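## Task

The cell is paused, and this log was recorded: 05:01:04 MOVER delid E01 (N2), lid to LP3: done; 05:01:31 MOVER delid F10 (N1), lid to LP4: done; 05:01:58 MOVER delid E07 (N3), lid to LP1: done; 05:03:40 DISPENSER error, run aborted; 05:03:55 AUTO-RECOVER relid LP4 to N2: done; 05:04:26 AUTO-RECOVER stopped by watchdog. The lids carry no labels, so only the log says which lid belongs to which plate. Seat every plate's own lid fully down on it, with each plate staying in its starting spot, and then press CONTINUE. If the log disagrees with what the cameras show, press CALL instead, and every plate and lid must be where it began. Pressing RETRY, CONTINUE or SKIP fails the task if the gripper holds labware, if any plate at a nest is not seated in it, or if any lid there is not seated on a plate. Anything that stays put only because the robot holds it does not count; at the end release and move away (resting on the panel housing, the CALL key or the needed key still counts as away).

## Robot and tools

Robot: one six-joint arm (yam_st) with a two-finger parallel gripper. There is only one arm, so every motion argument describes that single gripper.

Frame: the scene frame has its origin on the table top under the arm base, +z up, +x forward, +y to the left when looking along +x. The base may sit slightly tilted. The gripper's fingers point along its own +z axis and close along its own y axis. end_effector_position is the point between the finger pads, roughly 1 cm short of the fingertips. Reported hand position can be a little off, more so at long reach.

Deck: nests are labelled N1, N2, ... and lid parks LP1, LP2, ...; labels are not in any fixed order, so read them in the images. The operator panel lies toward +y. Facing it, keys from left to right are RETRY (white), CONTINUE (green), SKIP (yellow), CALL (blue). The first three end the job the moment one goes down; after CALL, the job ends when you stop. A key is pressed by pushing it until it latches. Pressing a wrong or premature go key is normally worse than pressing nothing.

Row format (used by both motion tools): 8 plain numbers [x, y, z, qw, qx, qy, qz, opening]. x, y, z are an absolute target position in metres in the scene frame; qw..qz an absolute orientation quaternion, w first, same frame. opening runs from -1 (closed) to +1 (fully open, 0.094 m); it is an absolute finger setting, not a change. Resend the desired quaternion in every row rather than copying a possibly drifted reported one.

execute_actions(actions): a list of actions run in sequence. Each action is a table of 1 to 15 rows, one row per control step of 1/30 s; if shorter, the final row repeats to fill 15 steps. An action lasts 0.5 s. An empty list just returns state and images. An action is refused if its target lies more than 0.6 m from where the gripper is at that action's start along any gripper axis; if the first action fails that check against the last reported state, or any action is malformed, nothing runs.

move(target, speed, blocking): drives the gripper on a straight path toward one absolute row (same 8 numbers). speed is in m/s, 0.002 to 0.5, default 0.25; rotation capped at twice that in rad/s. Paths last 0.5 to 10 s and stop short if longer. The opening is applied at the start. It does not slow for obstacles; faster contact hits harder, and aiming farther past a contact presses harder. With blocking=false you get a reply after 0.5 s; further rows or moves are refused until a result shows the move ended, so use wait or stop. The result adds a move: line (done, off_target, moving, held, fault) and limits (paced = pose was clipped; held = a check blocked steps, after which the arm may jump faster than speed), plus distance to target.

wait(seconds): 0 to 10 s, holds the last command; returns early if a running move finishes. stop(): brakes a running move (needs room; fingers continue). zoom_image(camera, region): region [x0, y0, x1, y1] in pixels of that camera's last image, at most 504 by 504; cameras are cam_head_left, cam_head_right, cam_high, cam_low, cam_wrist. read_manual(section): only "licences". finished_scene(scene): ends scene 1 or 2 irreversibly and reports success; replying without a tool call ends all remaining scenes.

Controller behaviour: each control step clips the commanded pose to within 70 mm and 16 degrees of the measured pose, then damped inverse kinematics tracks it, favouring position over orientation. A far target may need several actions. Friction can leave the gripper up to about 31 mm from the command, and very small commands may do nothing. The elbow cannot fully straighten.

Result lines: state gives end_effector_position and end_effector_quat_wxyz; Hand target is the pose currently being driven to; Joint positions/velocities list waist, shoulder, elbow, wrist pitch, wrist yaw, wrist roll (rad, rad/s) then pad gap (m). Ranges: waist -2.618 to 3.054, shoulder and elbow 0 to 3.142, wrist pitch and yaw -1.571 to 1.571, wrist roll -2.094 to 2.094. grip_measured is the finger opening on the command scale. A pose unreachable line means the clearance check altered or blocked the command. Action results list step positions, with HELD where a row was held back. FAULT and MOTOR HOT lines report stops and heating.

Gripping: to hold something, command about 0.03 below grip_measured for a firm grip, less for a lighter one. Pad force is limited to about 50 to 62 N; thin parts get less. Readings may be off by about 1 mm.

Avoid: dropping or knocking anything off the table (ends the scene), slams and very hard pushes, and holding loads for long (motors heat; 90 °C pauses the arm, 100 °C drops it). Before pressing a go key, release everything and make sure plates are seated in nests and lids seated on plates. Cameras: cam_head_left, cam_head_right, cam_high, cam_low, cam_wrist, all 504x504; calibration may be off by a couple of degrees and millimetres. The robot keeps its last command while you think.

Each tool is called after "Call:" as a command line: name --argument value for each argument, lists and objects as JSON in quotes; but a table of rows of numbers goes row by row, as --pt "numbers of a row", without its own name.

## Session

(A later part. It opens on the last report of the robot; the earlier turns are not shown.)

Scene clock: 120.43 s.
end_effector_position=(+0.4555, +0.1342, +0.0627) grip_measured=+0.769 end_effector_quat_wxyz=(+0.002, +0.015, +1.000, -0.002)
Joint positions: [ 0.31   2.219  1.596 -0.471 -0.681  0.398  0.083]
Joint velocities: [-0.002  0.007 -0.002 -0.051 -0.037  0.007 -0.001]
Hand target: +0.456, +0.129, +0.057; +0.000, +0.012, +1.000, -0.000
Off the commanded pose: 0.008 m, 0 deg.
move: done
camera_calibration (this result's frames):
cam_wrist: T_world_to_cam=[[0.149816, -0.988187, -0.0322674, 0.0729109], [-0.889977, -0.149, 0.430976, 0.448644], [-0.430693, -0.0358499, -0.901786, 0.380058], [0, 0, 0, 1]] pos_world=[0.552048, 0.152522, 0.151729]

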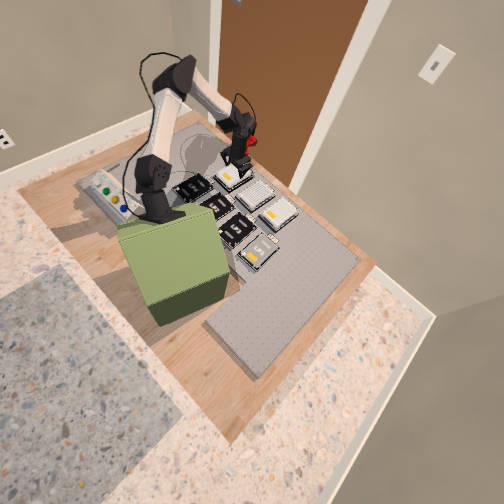

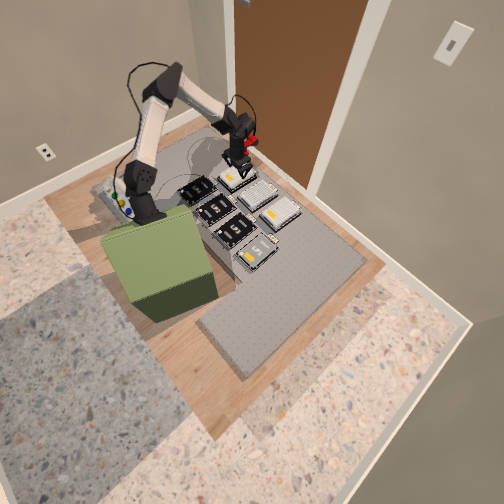

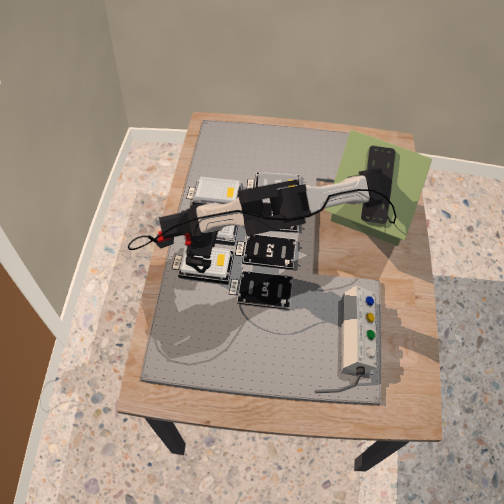

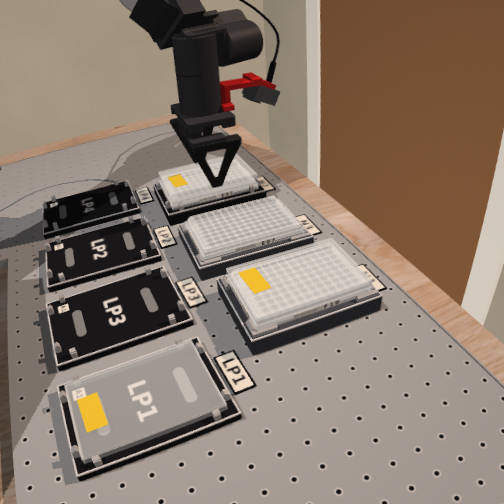

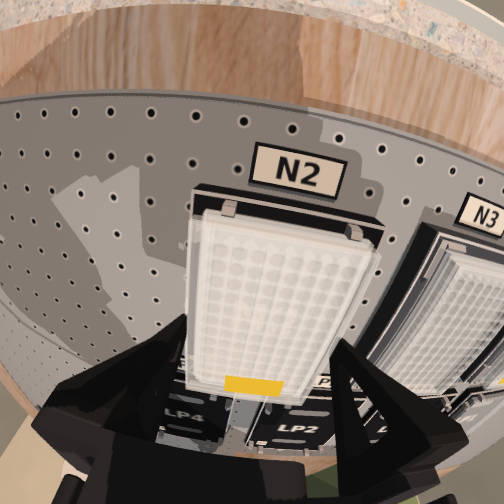

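Call:
move --target '[0.455,0.124,0.060,0,0.012,0.99993,0,0.74]' --speed 0.015

Scene clock: 121.50 s.
end_effector_position=(+0.4559, +0.1338, +0.0633) grip_measured=+0.769 end_effector_quat_wxyz=(+0.003, +0.008, +1.000, -0.001)
Joint positions: [ 0.308  2.219  1.596 -0.471 -0.683  0.383  0.083]
Joint velocities: [-0.007  0.022 -0.012  0.022  0.051 -0.037  0.001]
Hand target: +0.455, +0.124, +0.060; +0.000, +0.012, +1.000, -0.000
Off the commanded pose: 0.010 m, 1 deg.
move: done
camera_calibration (this result's frames):
cam_wrist: T_world_to_cam=[[0.163353, -0.985992, -0.033684, 0.0660374], [-0.888159, -0.161838, 0.430095, 0.449607], [-0.429522, -0.0403406, -0.902155, 0.380893], [0, 0, 0, 1]] pos_world=[0.552137, 0.153241, 0.152476]

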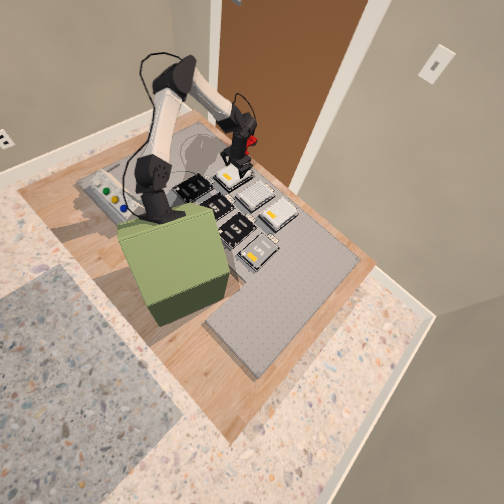

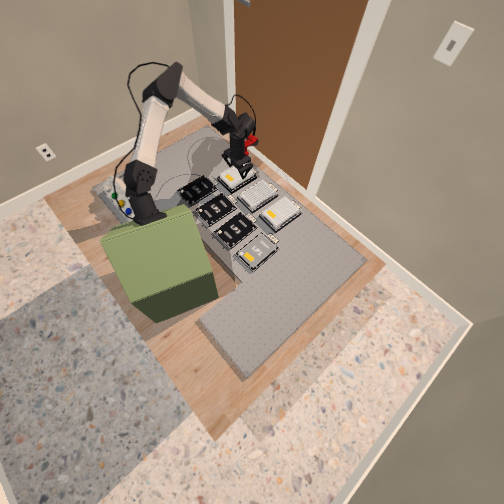

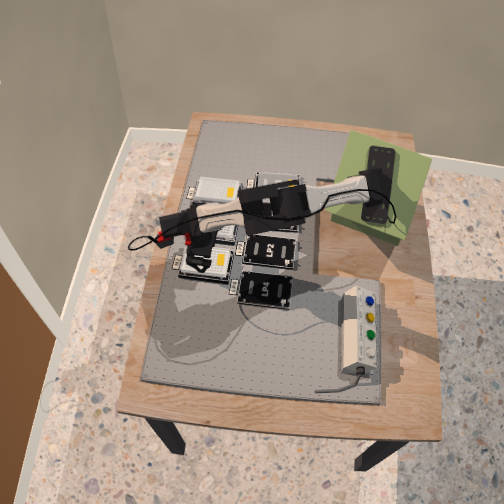

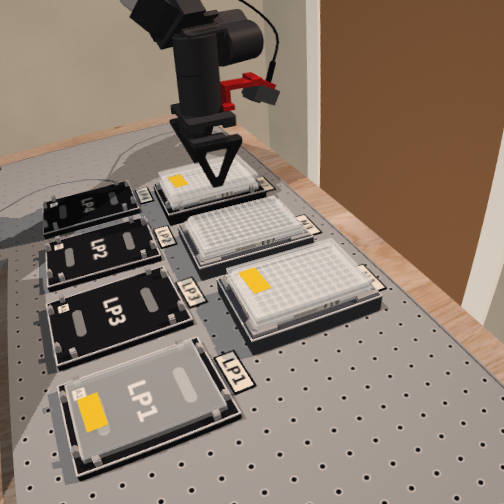

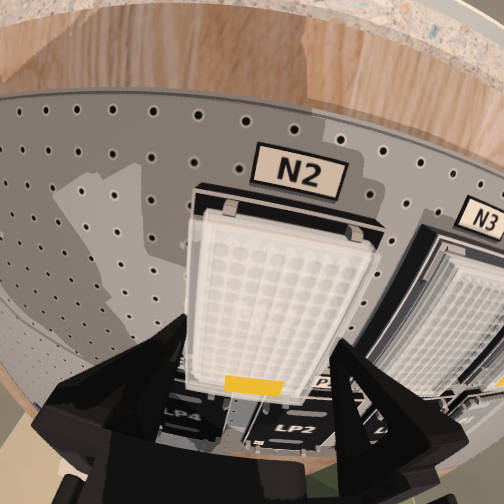

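Call:
move --target '[0.452,0.120,0.058,0,0.016,0.99987,0,0.74]' --speed 0.015

Scene clock: 122.93 s.
end_effector_position=(+0.4564, +0.1339, +0.0633) grip_measured=+0.769 end_effector_quat_wxyz=(+0.003, +0.007, +1.000, -0.000)
Joint positions: [ 0.308  2.219  1.596 -0.468 -0.683  0.381  0.083]
Joint velocities: [-0.002 -0.012  0.007  0.022 -0.022  0.007 -0.   ]
Hand target: +0.452, +0.120, +0.058; -0.000, +0.016, +1.000, -0.000
Off the commanded pose: 0.016 m, 1 deg.
move: off_target
camera_calibration (this result's frames):
cam_wrist: T_world_to_cam=[[0.165967, -0.985544, -0.034024, 0.0649016], [-0.888446, -0.16441, 0.428524, 0.450601], [-0.427924, -0.0408926, -0.902889, 0.380484], [0, 0, 0, 1]] pos_world=[0.552381, 0.153606, 0.152649]

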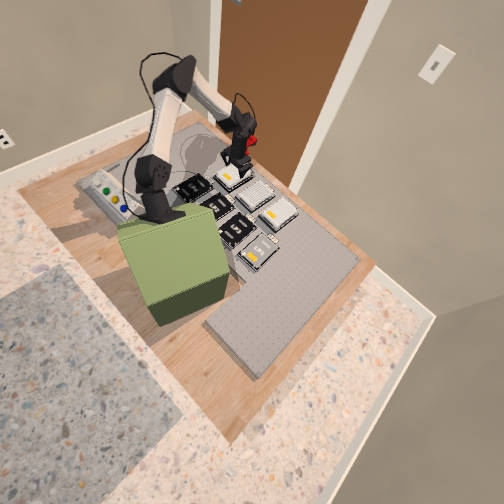

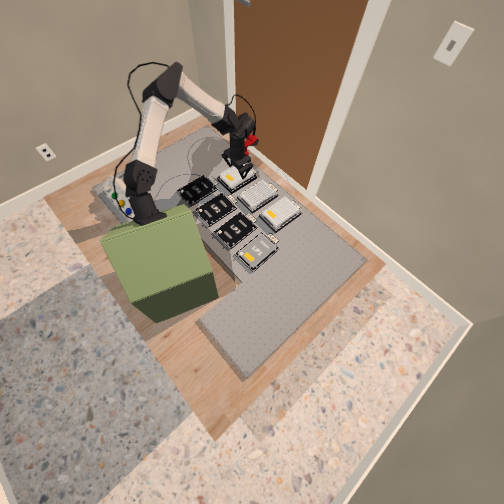

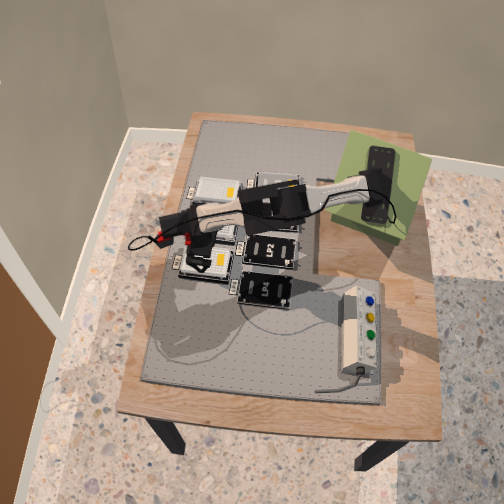

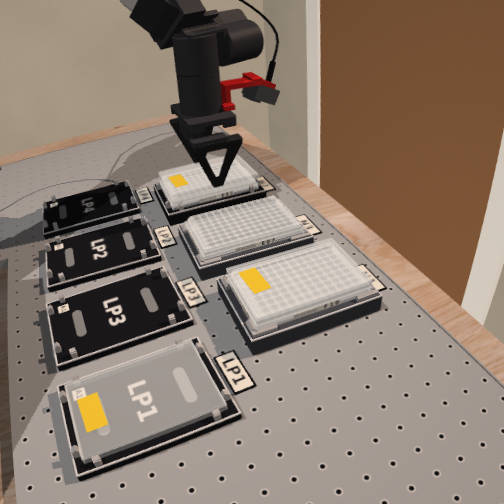

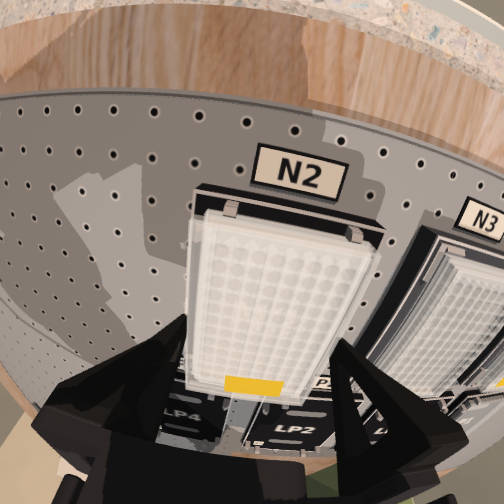

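Call:
move --target '[0.455,0.135,0.11,0,0.016,0.99987,0,0.74]' --speed 0.1

Call:
move --target '[0.4445,0.127,0.064,0,0.016,0.99987,0,0.74]' --speed 0.08

Scene clock: 124.43 s.
end_effector_position=(+0.4551, +0.1334, +0.1045) grip_measured=+0.769 end_effector_quat_wxyz=(+0.000, +0.016, +1.000, -0.002)
Joint positions: [ 0.248  2.141  1.596 -0.601 -0.708  0.324  0.083]
Joint velocities: [-0.002  0.002  0.007 -0.095  0.081 -0.022 -0.002]
Hand target: +0.455, +0.135, +0.110; -0.000, +0.016, +1.000, +0.000
Off the commanded pose: 0.006 m, 0 deg.
move: done
camera_calibration (this result's frames):
cam_wrist: T_world_to_cam=[[0.147635, -0.988553, -0.0311064, 0.0744241], [-0.888565, -0.146383, 0.434768, 0.428715], [-0.434345, -0.0365469, -0.900005, 0.419156], [0, 0, 0, 1]] pos_world=[0.552012, 0.151648, 0.193166]

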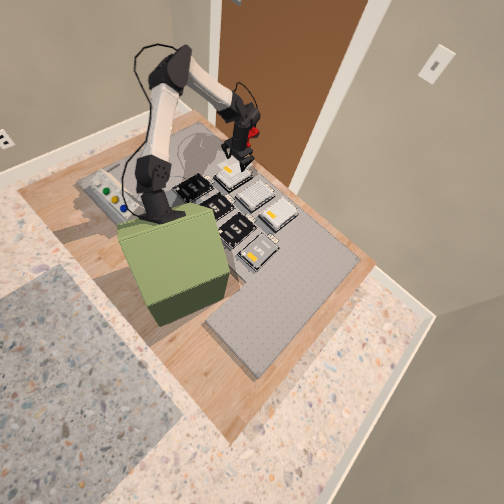

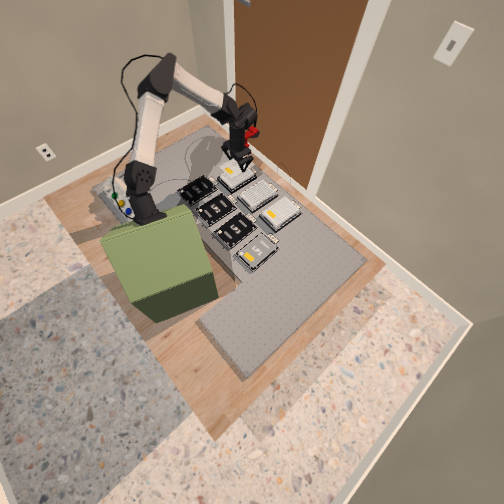

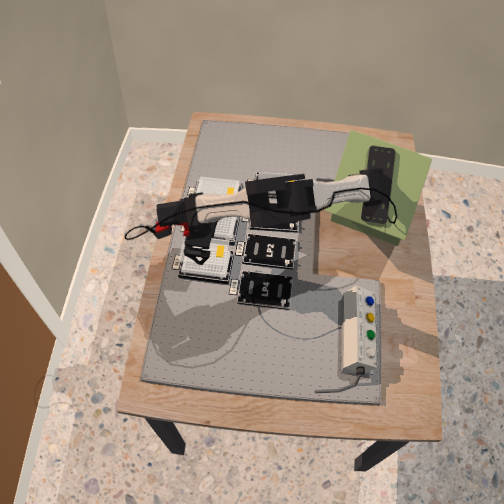

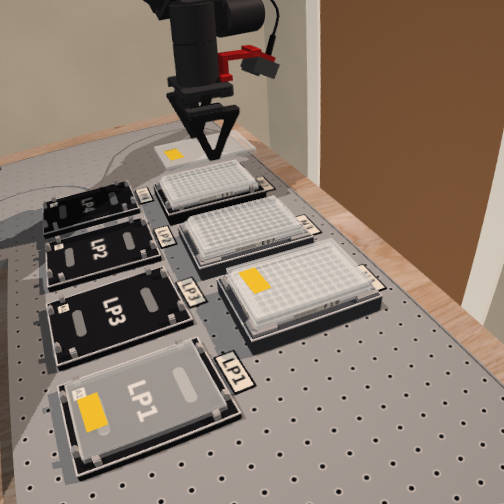

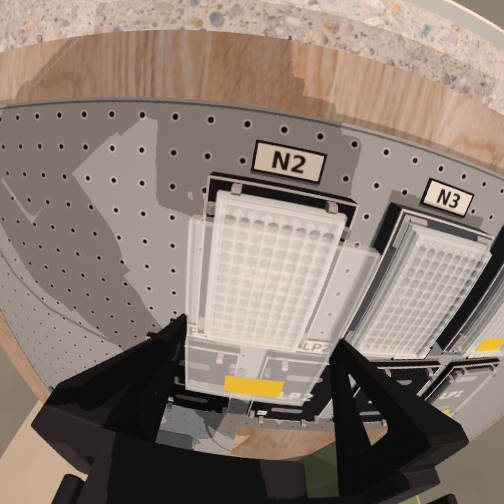

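Scene clock: 125.47 s.
end_effector_position=(+0.4546, +0.1339, +0.0747) grip_measured=+0.769 end_effector_quat_wxyz=(+0.011, +0.008, +1.000, +0.005)
Joint positions: [ 0.291  2.179  1.551 -0.451 -0.696  0.38   0.083]
Joint velocities: [ 0.007  0.002 -0.002  0.022  0.007  0.081 -0.001]
Hand target: +0.445, +0.127, +0.064; +0.000, +0.016, +1.000, -0.000
Off the commanded pose: 0.016 m, 2 deg.
move: off_target
camera_calibration (this result's frames):
cam_wrist: T_world_to_cam=[[0.16491, -0.985378, -0.0428237, 0.0666882], [-0.895357, -0.167773, 0.412538, 0.448995], [-0.413691, -0.0296892, -0.909933, 0.382537], [0, 0, 0, 1]] pos_world=[0.549266, 0.1524, 0.165712]

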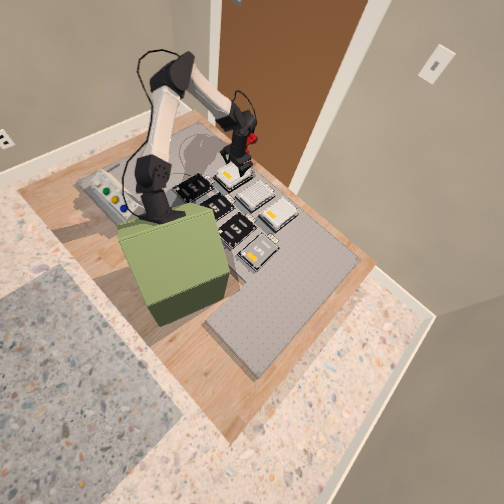

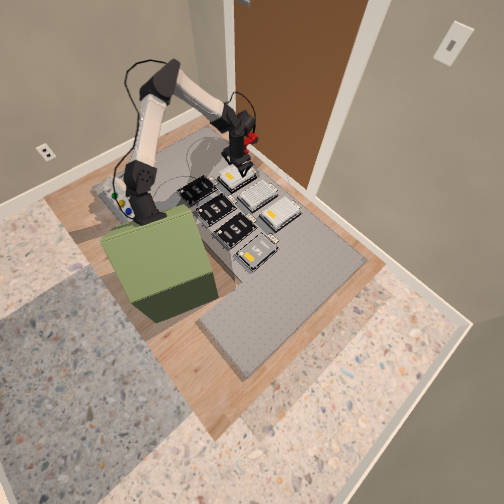

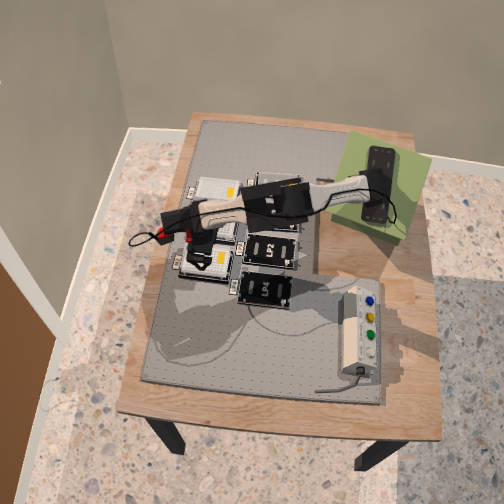

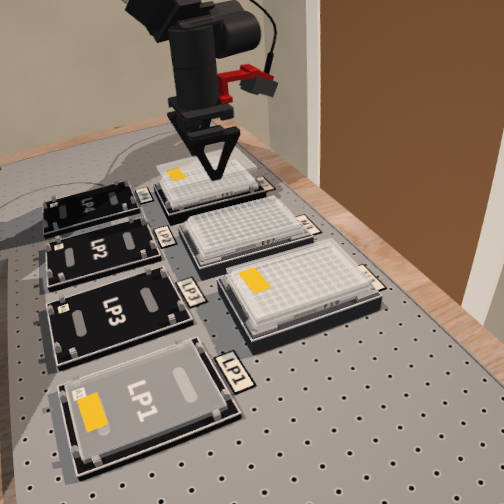

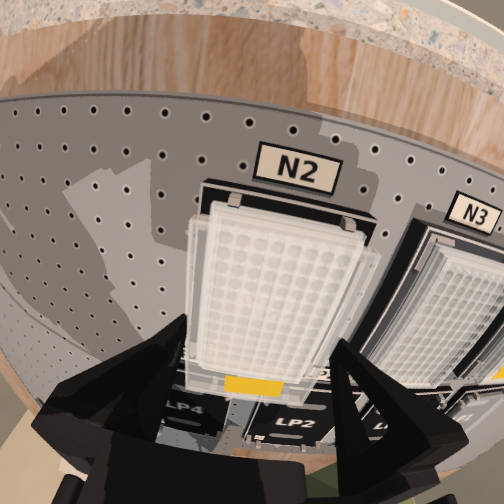

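Call:
move --target '[0.4425,0.1245,0.053,0,0.022,0.99976,0,0.74]' --speed 0.05

Scene clock: 127.03 s.
end_effector_position=(+0.4574, +0.1346, +0.0671) grip_measured=+0.769 end_effector_quat_wxyz=(+0.017, +0.010, +1.000, +0.007)
Joint positions: [ 0.302  2.195  1.551 -0.412 -0.69   0.406  0.083]
Joint velocities: [-0.002  0.012  0.007  0.022 -0.022 -0.066  0.001]
Hand target: +0.442, +0.125, +0.054; -0.000, +0.022, +1.000, -0.000
Off the commanded pose: 0.023 m, 3 deg.
move: off_target
camera_calibration (this result's frames):
cam_wrist: T_world_to_cam=[[0.161049, -0.985939, -0.0445852, 0.0685425], [-0.900842, -0.165302, 0.401446, 0.457632], [-0.403172, -0.0244882, -0.914797, 0.371644], [0, 0, 0, 1]] pos_world=[0.551051, 0.152327, 0.15932]

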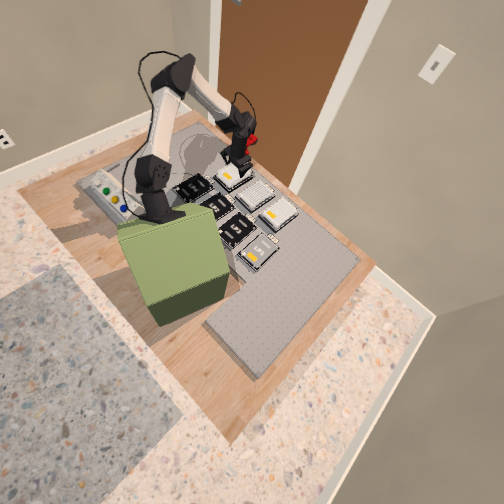

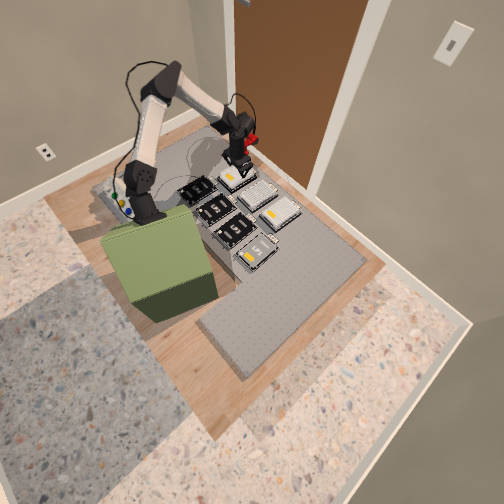

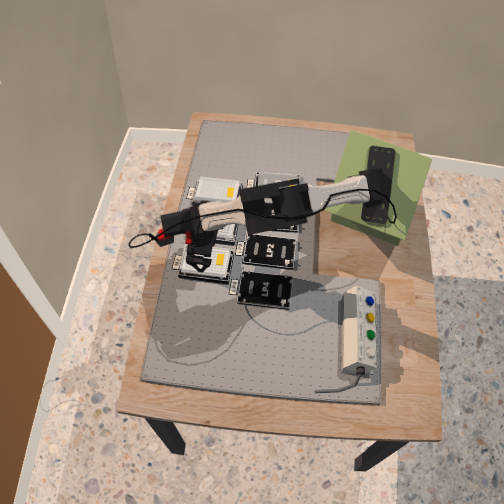

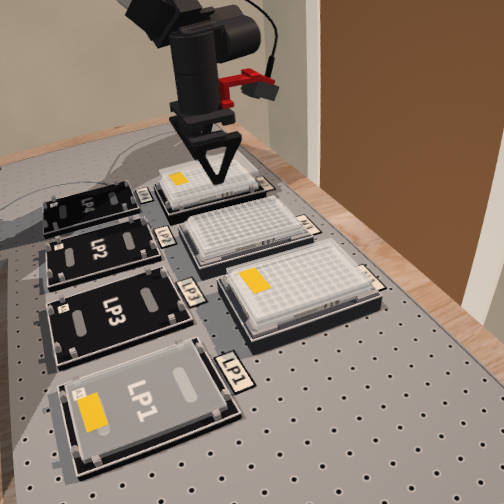

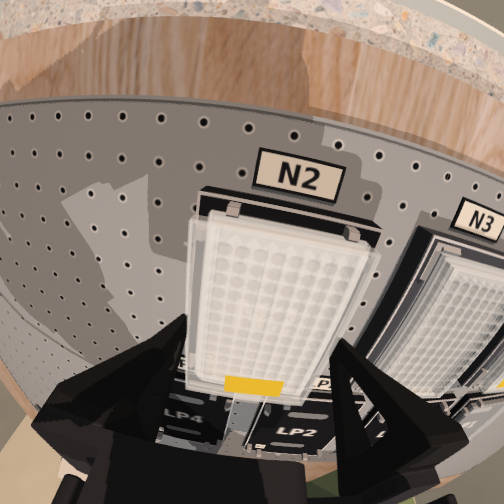

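Call:
move --target '[0.439,0.122,0.054,0,0.022,0.99976,0,0.74]' --speed 0.03

Scene clock: 128.40 s.
end_effector_position=(+0.4496, +0.1285, +0.0634) grip_measured=+0.769 end_effector_quat_wxyz=(+0.011, +0.016, +1.000, +0.005)
Joint positions: [ 0.302  2.195  1.522 -0.402 -0.69   0.407  0.083]
Joint velocities: [-0.007  0.002 -0.017 -0.066 -0.051  0.022 -0.002]
Hand target: +0.439, +0.122, +0.054; -0.000, +0.022, +1.000, -0.000
Off the commanded pose: 0.016 m, 1 deg.
move: off_target
camera_calibration (this result's frames):
cam_wrist: T_world_to_cam=[[0.148607, -0.988013, -0.0417912, 0.0692655], [-0.897348, -0.152488, 0.414141, 0.447062], [-0.41555, -0.0240432, -0.909253, 0.370134], [0, 0, 0, 1]] pos_world=[0.544686, 0.145506, 0.154294]

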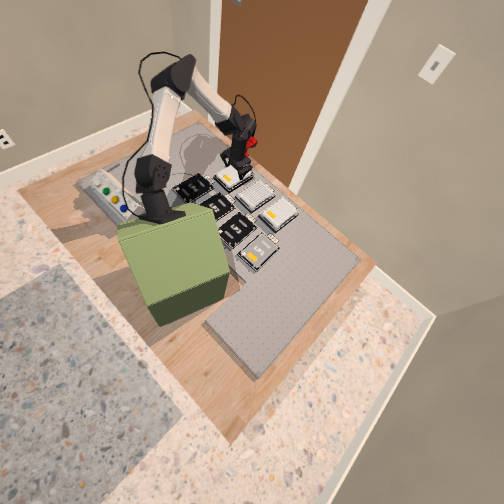

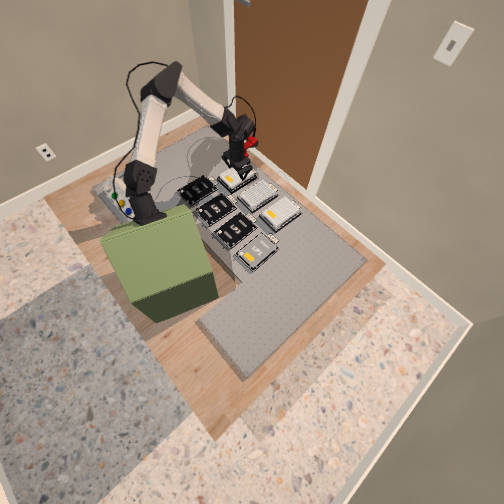

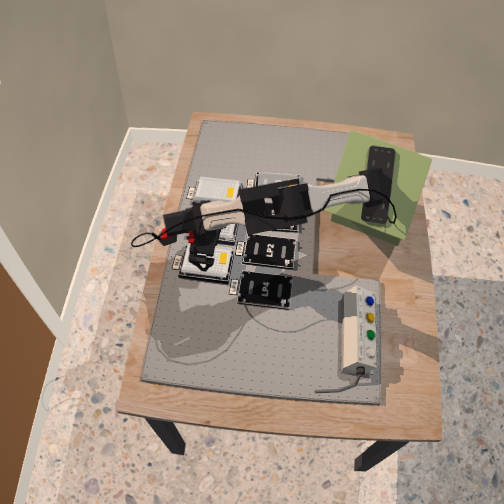

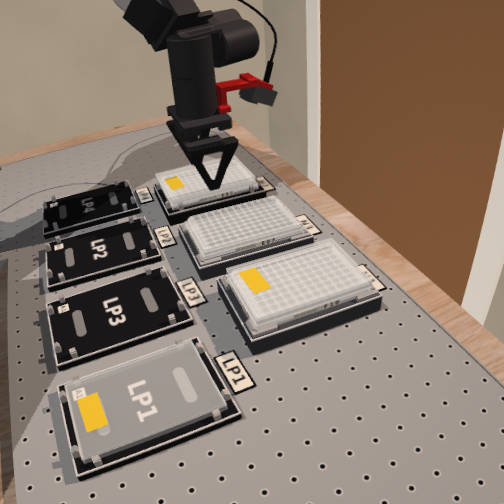

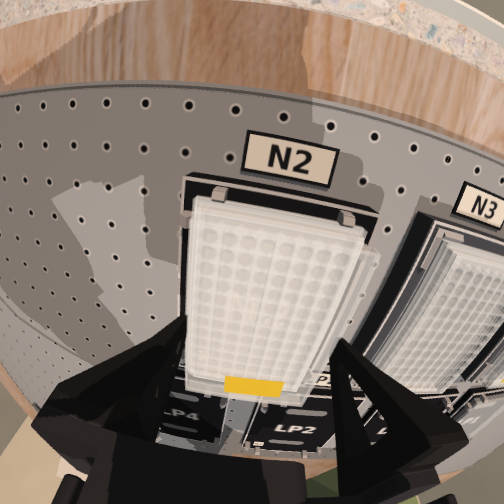

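Call:
execute_actions --actions '[[[0.4496,0.1285,0.064,0,0.016,0.99987,0,0.74],[0.4496,0.1285,0.064,0,0.016,0.99987,0,0.74],[0.4496,0.1285,0.064,0,0.016,0.99987,0,0.74],[0.4496,0.1285,0.064,0,0.016,0.99987,0,0.74],[0.4496,0.1285,0.064,0,0.016,0.99987,0,0.74],[0.4496,0.1285,0.064,0,0.016,0.99987,0,0.74],[0.4496,0.1285,0.064,0,0.016,0.99987,0,0.74],[0.4496,0.1285,0.064,0,0.016,0.99987,0,0.74],[0.466,0.142,0.064,0,0.016,0.99987,0,0.74],[0.466,0.142,0.064,0,0.016,0.99987,0,0.74],[0.466,0.142,0.064,0,0.016,0.99987,0,0.74],[0.4535,0.132,0.064,0,0.016,0.99987,0,0.74]],[[0.4535,0.132,0.064,0,0.016,0.99987,0,0.74]]]'

Scene clock: 131.07 s.
end_effector_position=(+0.4610, +0.1360, +0.0673) grip_measured=+0.769 end_effector_quat_wxyz=(+0.010, +0.012, +1.000, +0.004)
Joint positions: [ 0.302  2.214  1.599 -0.461 -0.69   0.397  0.083]
Joint velocities: [-0.002 -0.007 -0.002 -0.022  0.051  0.007 -0.001]
Hand target: +0.454, +0.132, +0.064; -0.000, +0.016, +1.000, +0.000
Off the commanded pose: 0.009 m, 1 deg.
Step readings (end_effector_position; steps 1 to 15: 1st action; 16 to 30: 2nd action):
0: (+0.4498, +0.1286, +0.0634)
1: (+0.4491, +0.1283, +0.0634)
2: (+0.4480, +0.1279, +0.0634)
4: (+0.4462, +0.1272, +0.0633)
8: (+0.4448, +0.1267, +0.0633)
15: (+0.4617, +0.1363, +0.0673)
16: (+0.4612, +0.1361, +0.0673)
17: (+0.4611, +0.1361, +0.0673)
19: (+0.4611, +0.1361, +0.0673)
23: (+0.4610, +0.1360, +0.0673)
30: end_effector_position above
camera_calibration (this result's frames):
cam_wrist: T_world_to_cam=[[0.157269, -0.986703, -0.0410325, 0.0709715], [-0.895723, -0.160018, 0.414819, 0.457058], [-0.41587, -0.0284845, -0.908978, 0.379287], [0, 0, 0, 1]] pos_world=[0.555969, 0.153969, 0.15808]

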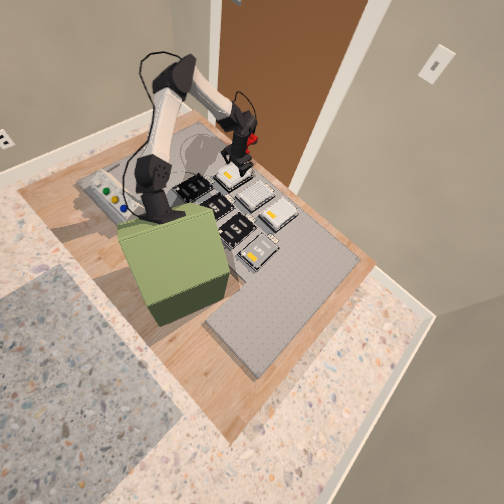

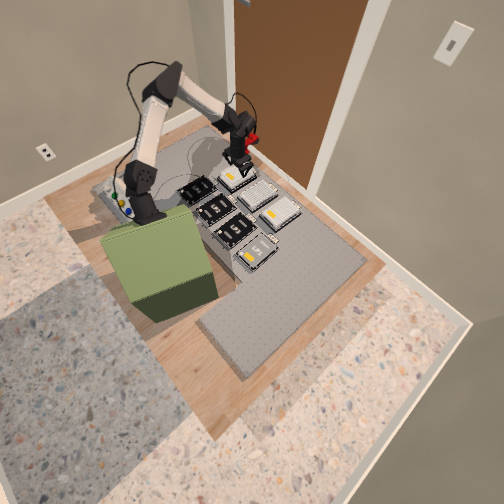

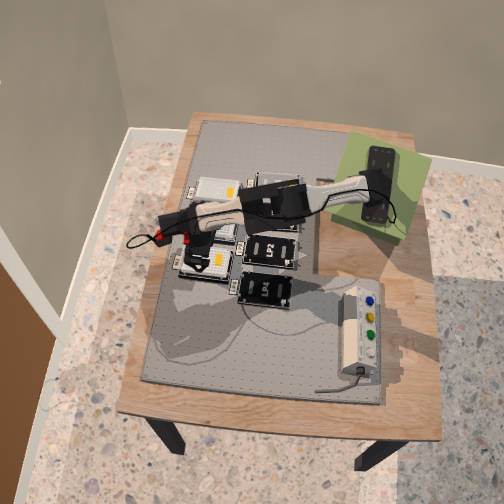

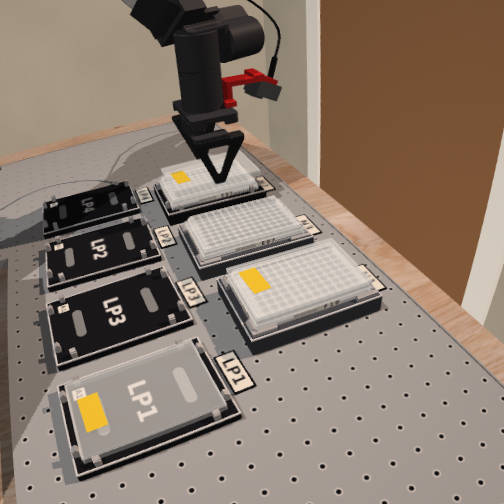

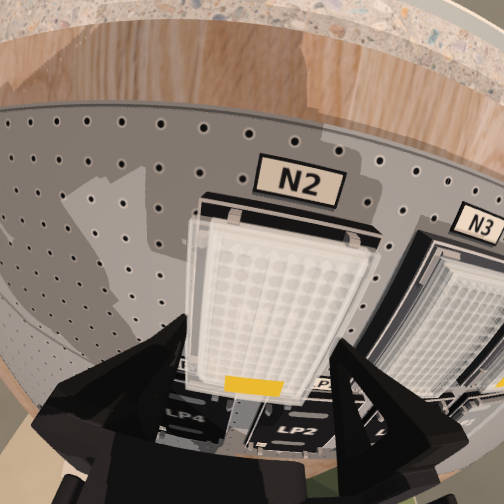

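Call:
execute_actions --actions '[]'

Scene clock: 132.20 s.
end_effector_position=(+0.4610, +0.1360, +0.0673) grip_measured=+0.769 end_effector_quat_wxyz=(+0.010, +0.012, +1.000, +0.004)
Joint positions: [ 0.302  2.214  1.599 -0.461 -0.69   0.397  0.083]
Joint velocities: [-0.012 -0.017 -0.012 -0.037 -0.007 -0.051 -0.002]
Hand target: +0.454, +0.132, +0.064; -0.000, +0.016, +1.000, +0.000
Off the commanded pose: 0.009 m, 1 deg.
camera_calibration (this result's frames):
cam_wrist: T_world_to_cam=[[0.157269, -0.986703, -0.0410325, 0.0709715], [-0.895723, -0.160018, 0.414819, 0.457058], [-0.41587, -0.0284845, -0.908978, 0.379287], [0, 0, 0, 1]] pos_world=[0.555969, 0.153969, 0.15808]

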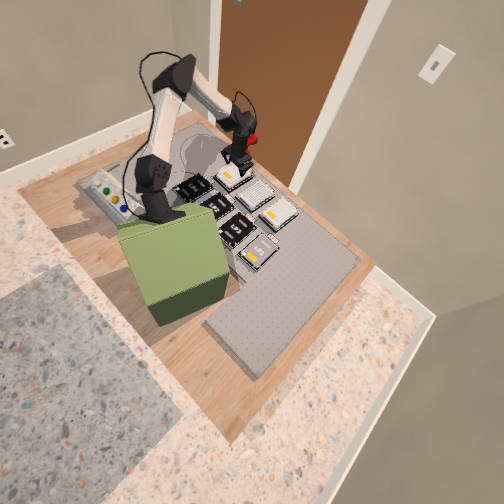

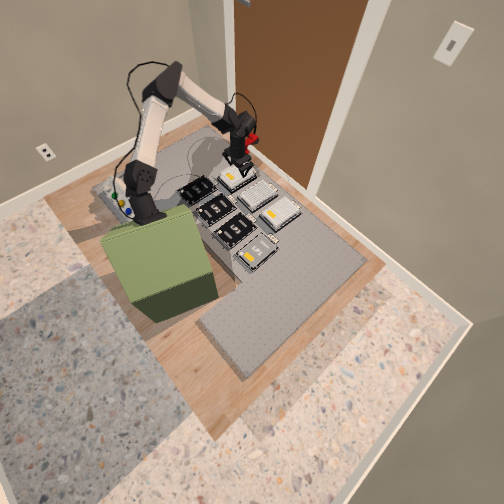

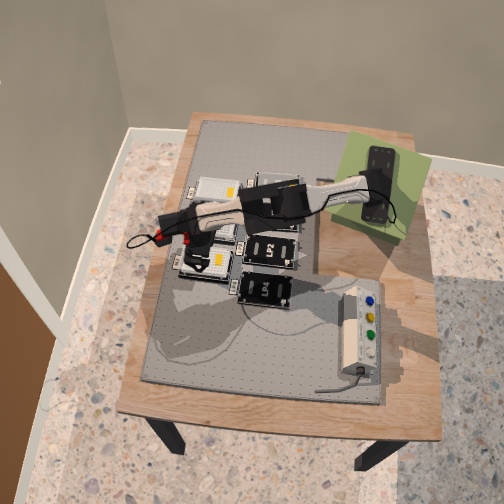

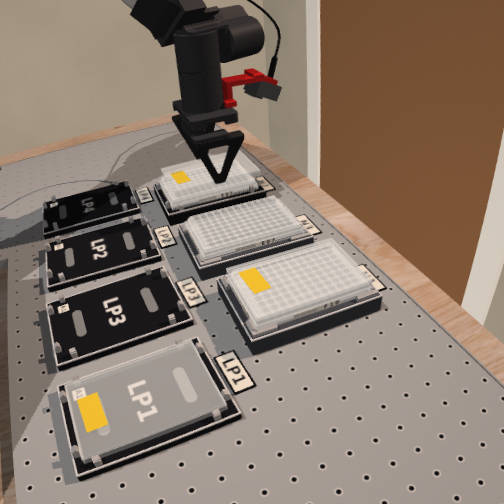

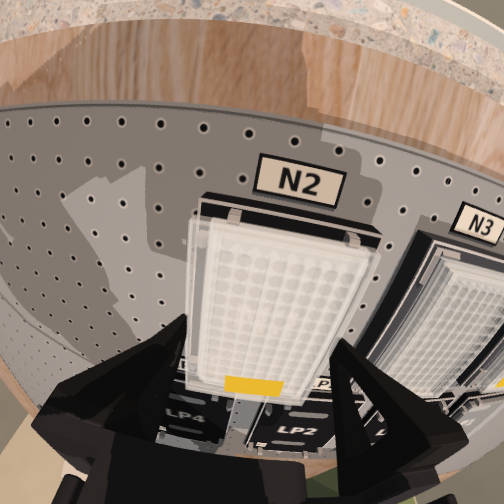

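Call:
move --target '[0.447,0.1285,0.069,0,0.014,0.9999,0,0.74]' --speed 0.08

Scene clock: 133.63 s.
end_effector_position=(+0.4517, +0.1302, +0.0646) grip_measured=+0.769 end_effector_quat_wxyz=(+0.001, +0.013, +1.000, +0.001)
Joint positions: [ 0.302  2.209  1.569 -0.46  -0.69   0.383  0.083]
Joint velocities: [ 0.002  0.007 -0.002 -0.037 -0.007 -0.007  0.001]
Hand target: +0.447, +0.129, +0.069; -0.000, +0.014, +1.000, -0.000
Off the commanded pose: 0.007 m, 0 deg.
move: done
camera_calibration (this result's frames):
cam_wrist: T_world_to_cam=[[0.154062, -0.987369, -0.0369672, 0.0678672], [-0.888314, -0.154794, 0.432362, 0.443708], [-0.432623, -0.0337722, -0.900942, 0.380549], [0, 0, 0, 1]] pos_world=[0.548331, 0.148545, 0.153519]

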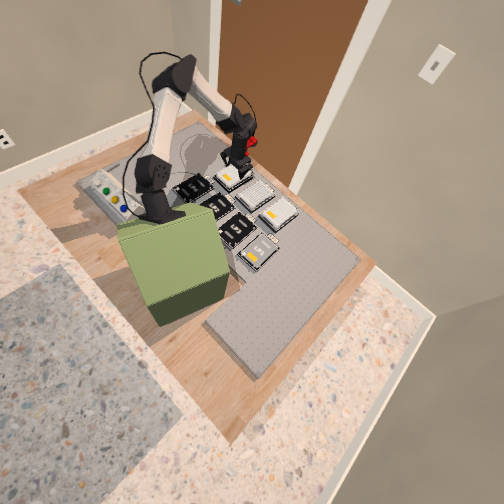

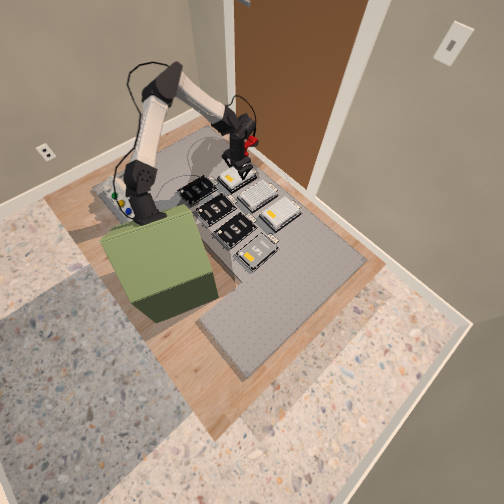

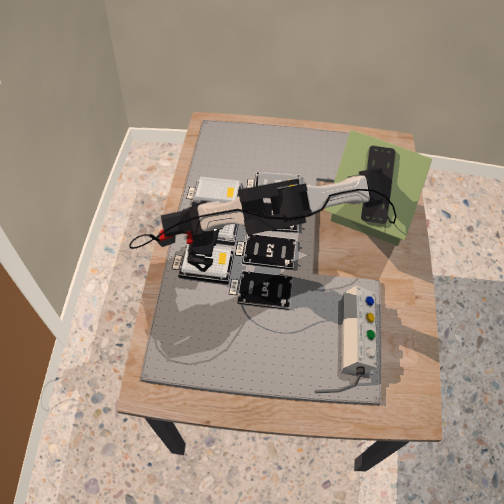

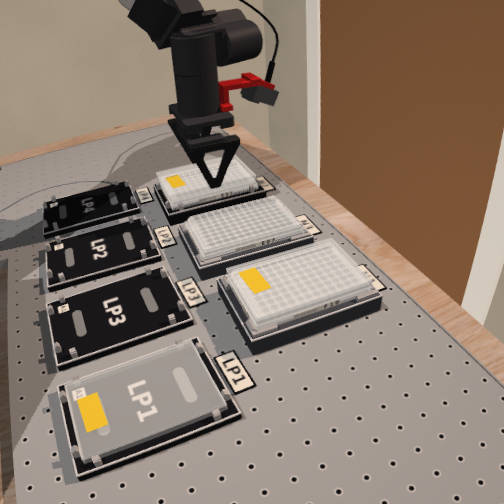

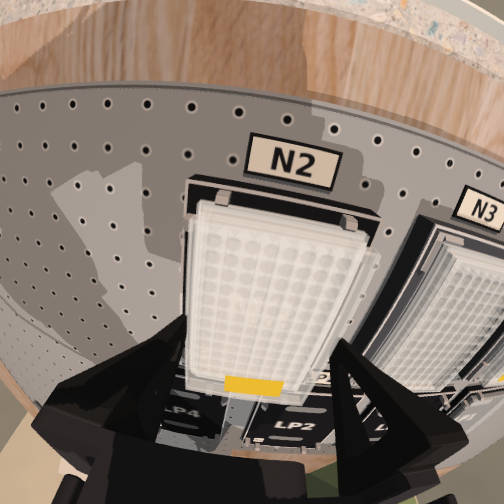

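Call:
zoom_image --camera "cam_wrist" --region '[160,160,420,420]'

Call:
zoom_image --camera "cam_low" --region '[140,130,300,240]'

Region (160, 160, 420, 420) of cam_wrist's 504x504 image, scaled by 1.938, with more detail than that image has.

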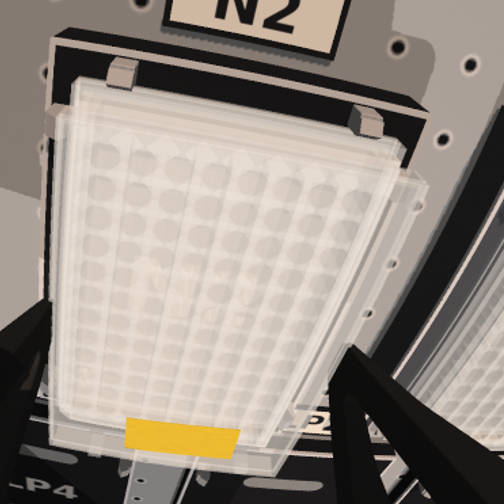

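Region (140, 130, 300, 240) of cam_low's 504x504 image, scaled by 3.150, with more detail than that image has; it fills the top 346 rows of this view, and the rest is white.

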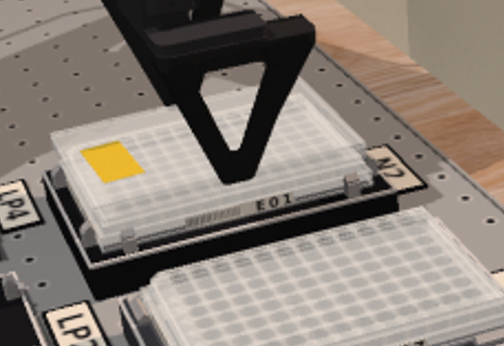

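Call:
execute_actions --actions '[[[0.447,0.1285,0.069,0.006,0.014,0.9999,0.006,0.74]]]'

Scene clock: 135.80 s.
end_effector_position=(+0.4495, +0.1296, +0.0643) grip_measured=+0.769 end_effector_quat_wxyz=(+0.003, +0.010, +1.000, +0.002)
Joint positions: [ 0.302  2.201  1.547 -0.44  -0.692  0.383  0.083]
Joint velocities: [-0.022 -0.002 -0.012  0.125  0.022 -0.007 -0.001]
Hand target: +0.447, +0.129, +0.069; +0.006, +0.014, +1.000, +0.006
Off the commanded pose: 0.005 m, 1 deg.
Step readings (end_effector_position):
0: (+0.4517, +0.1302, +0.0646)
1: (+0.4516, +0.1302, +0.0645)
2: (+0.4508, +0.1300, +0.0646)
4: (+0.4491, +0.1296, +0.0647)
8: (+0.4486, +0.1292, +0.0643)
15: end_effector_position above
camera_calibration (this result's frames):
cam_wrist: T_world_to_cam=[[0.159049, -0.986467, -0.039816, 0.0653455], [-0.889273, -0.160663, 0.428231, 0.443238], [-0.428833, -0.0327024, -0.902792, 0.377634], [0, 0, 0, 1]] pos_world=[0.545708, 0.148023, 0.153719]

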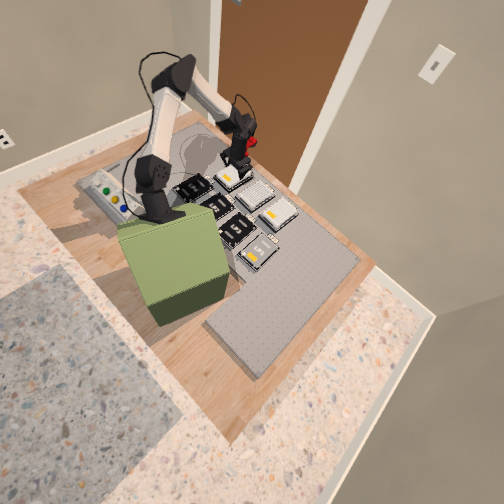

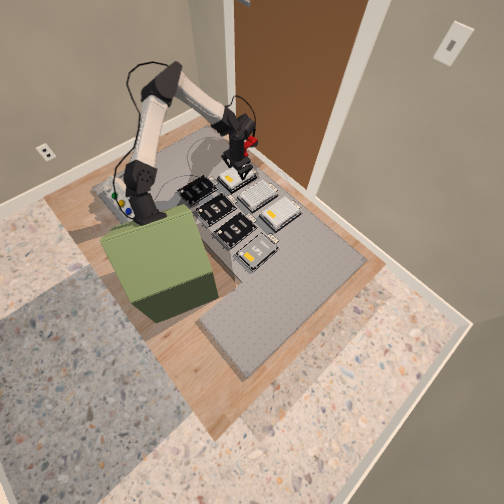

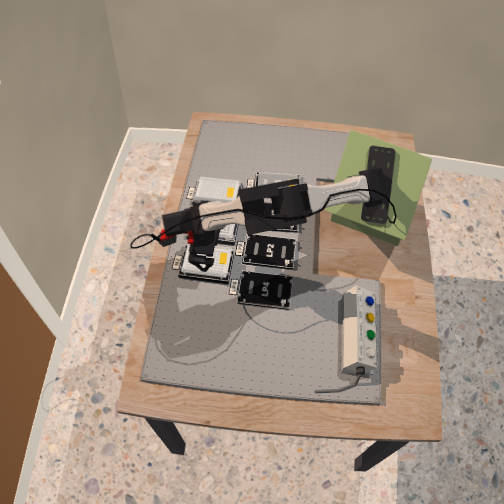

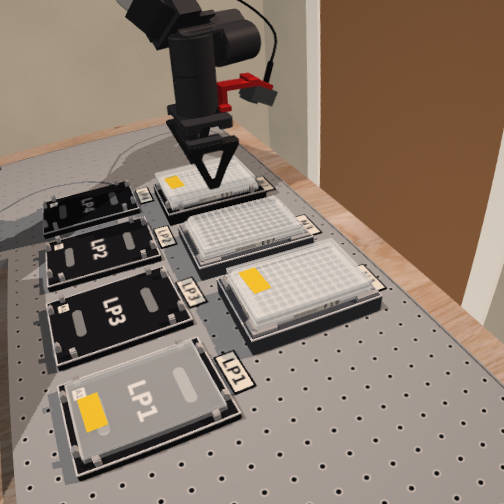

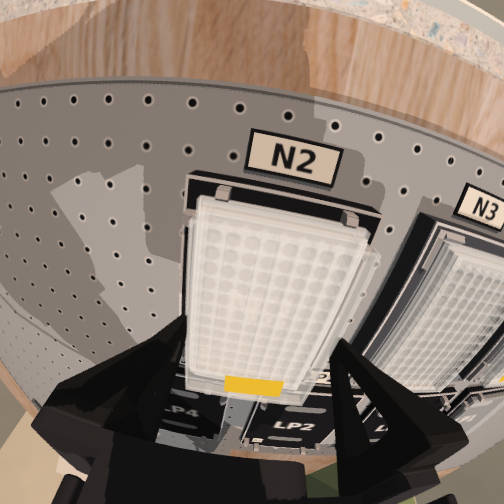

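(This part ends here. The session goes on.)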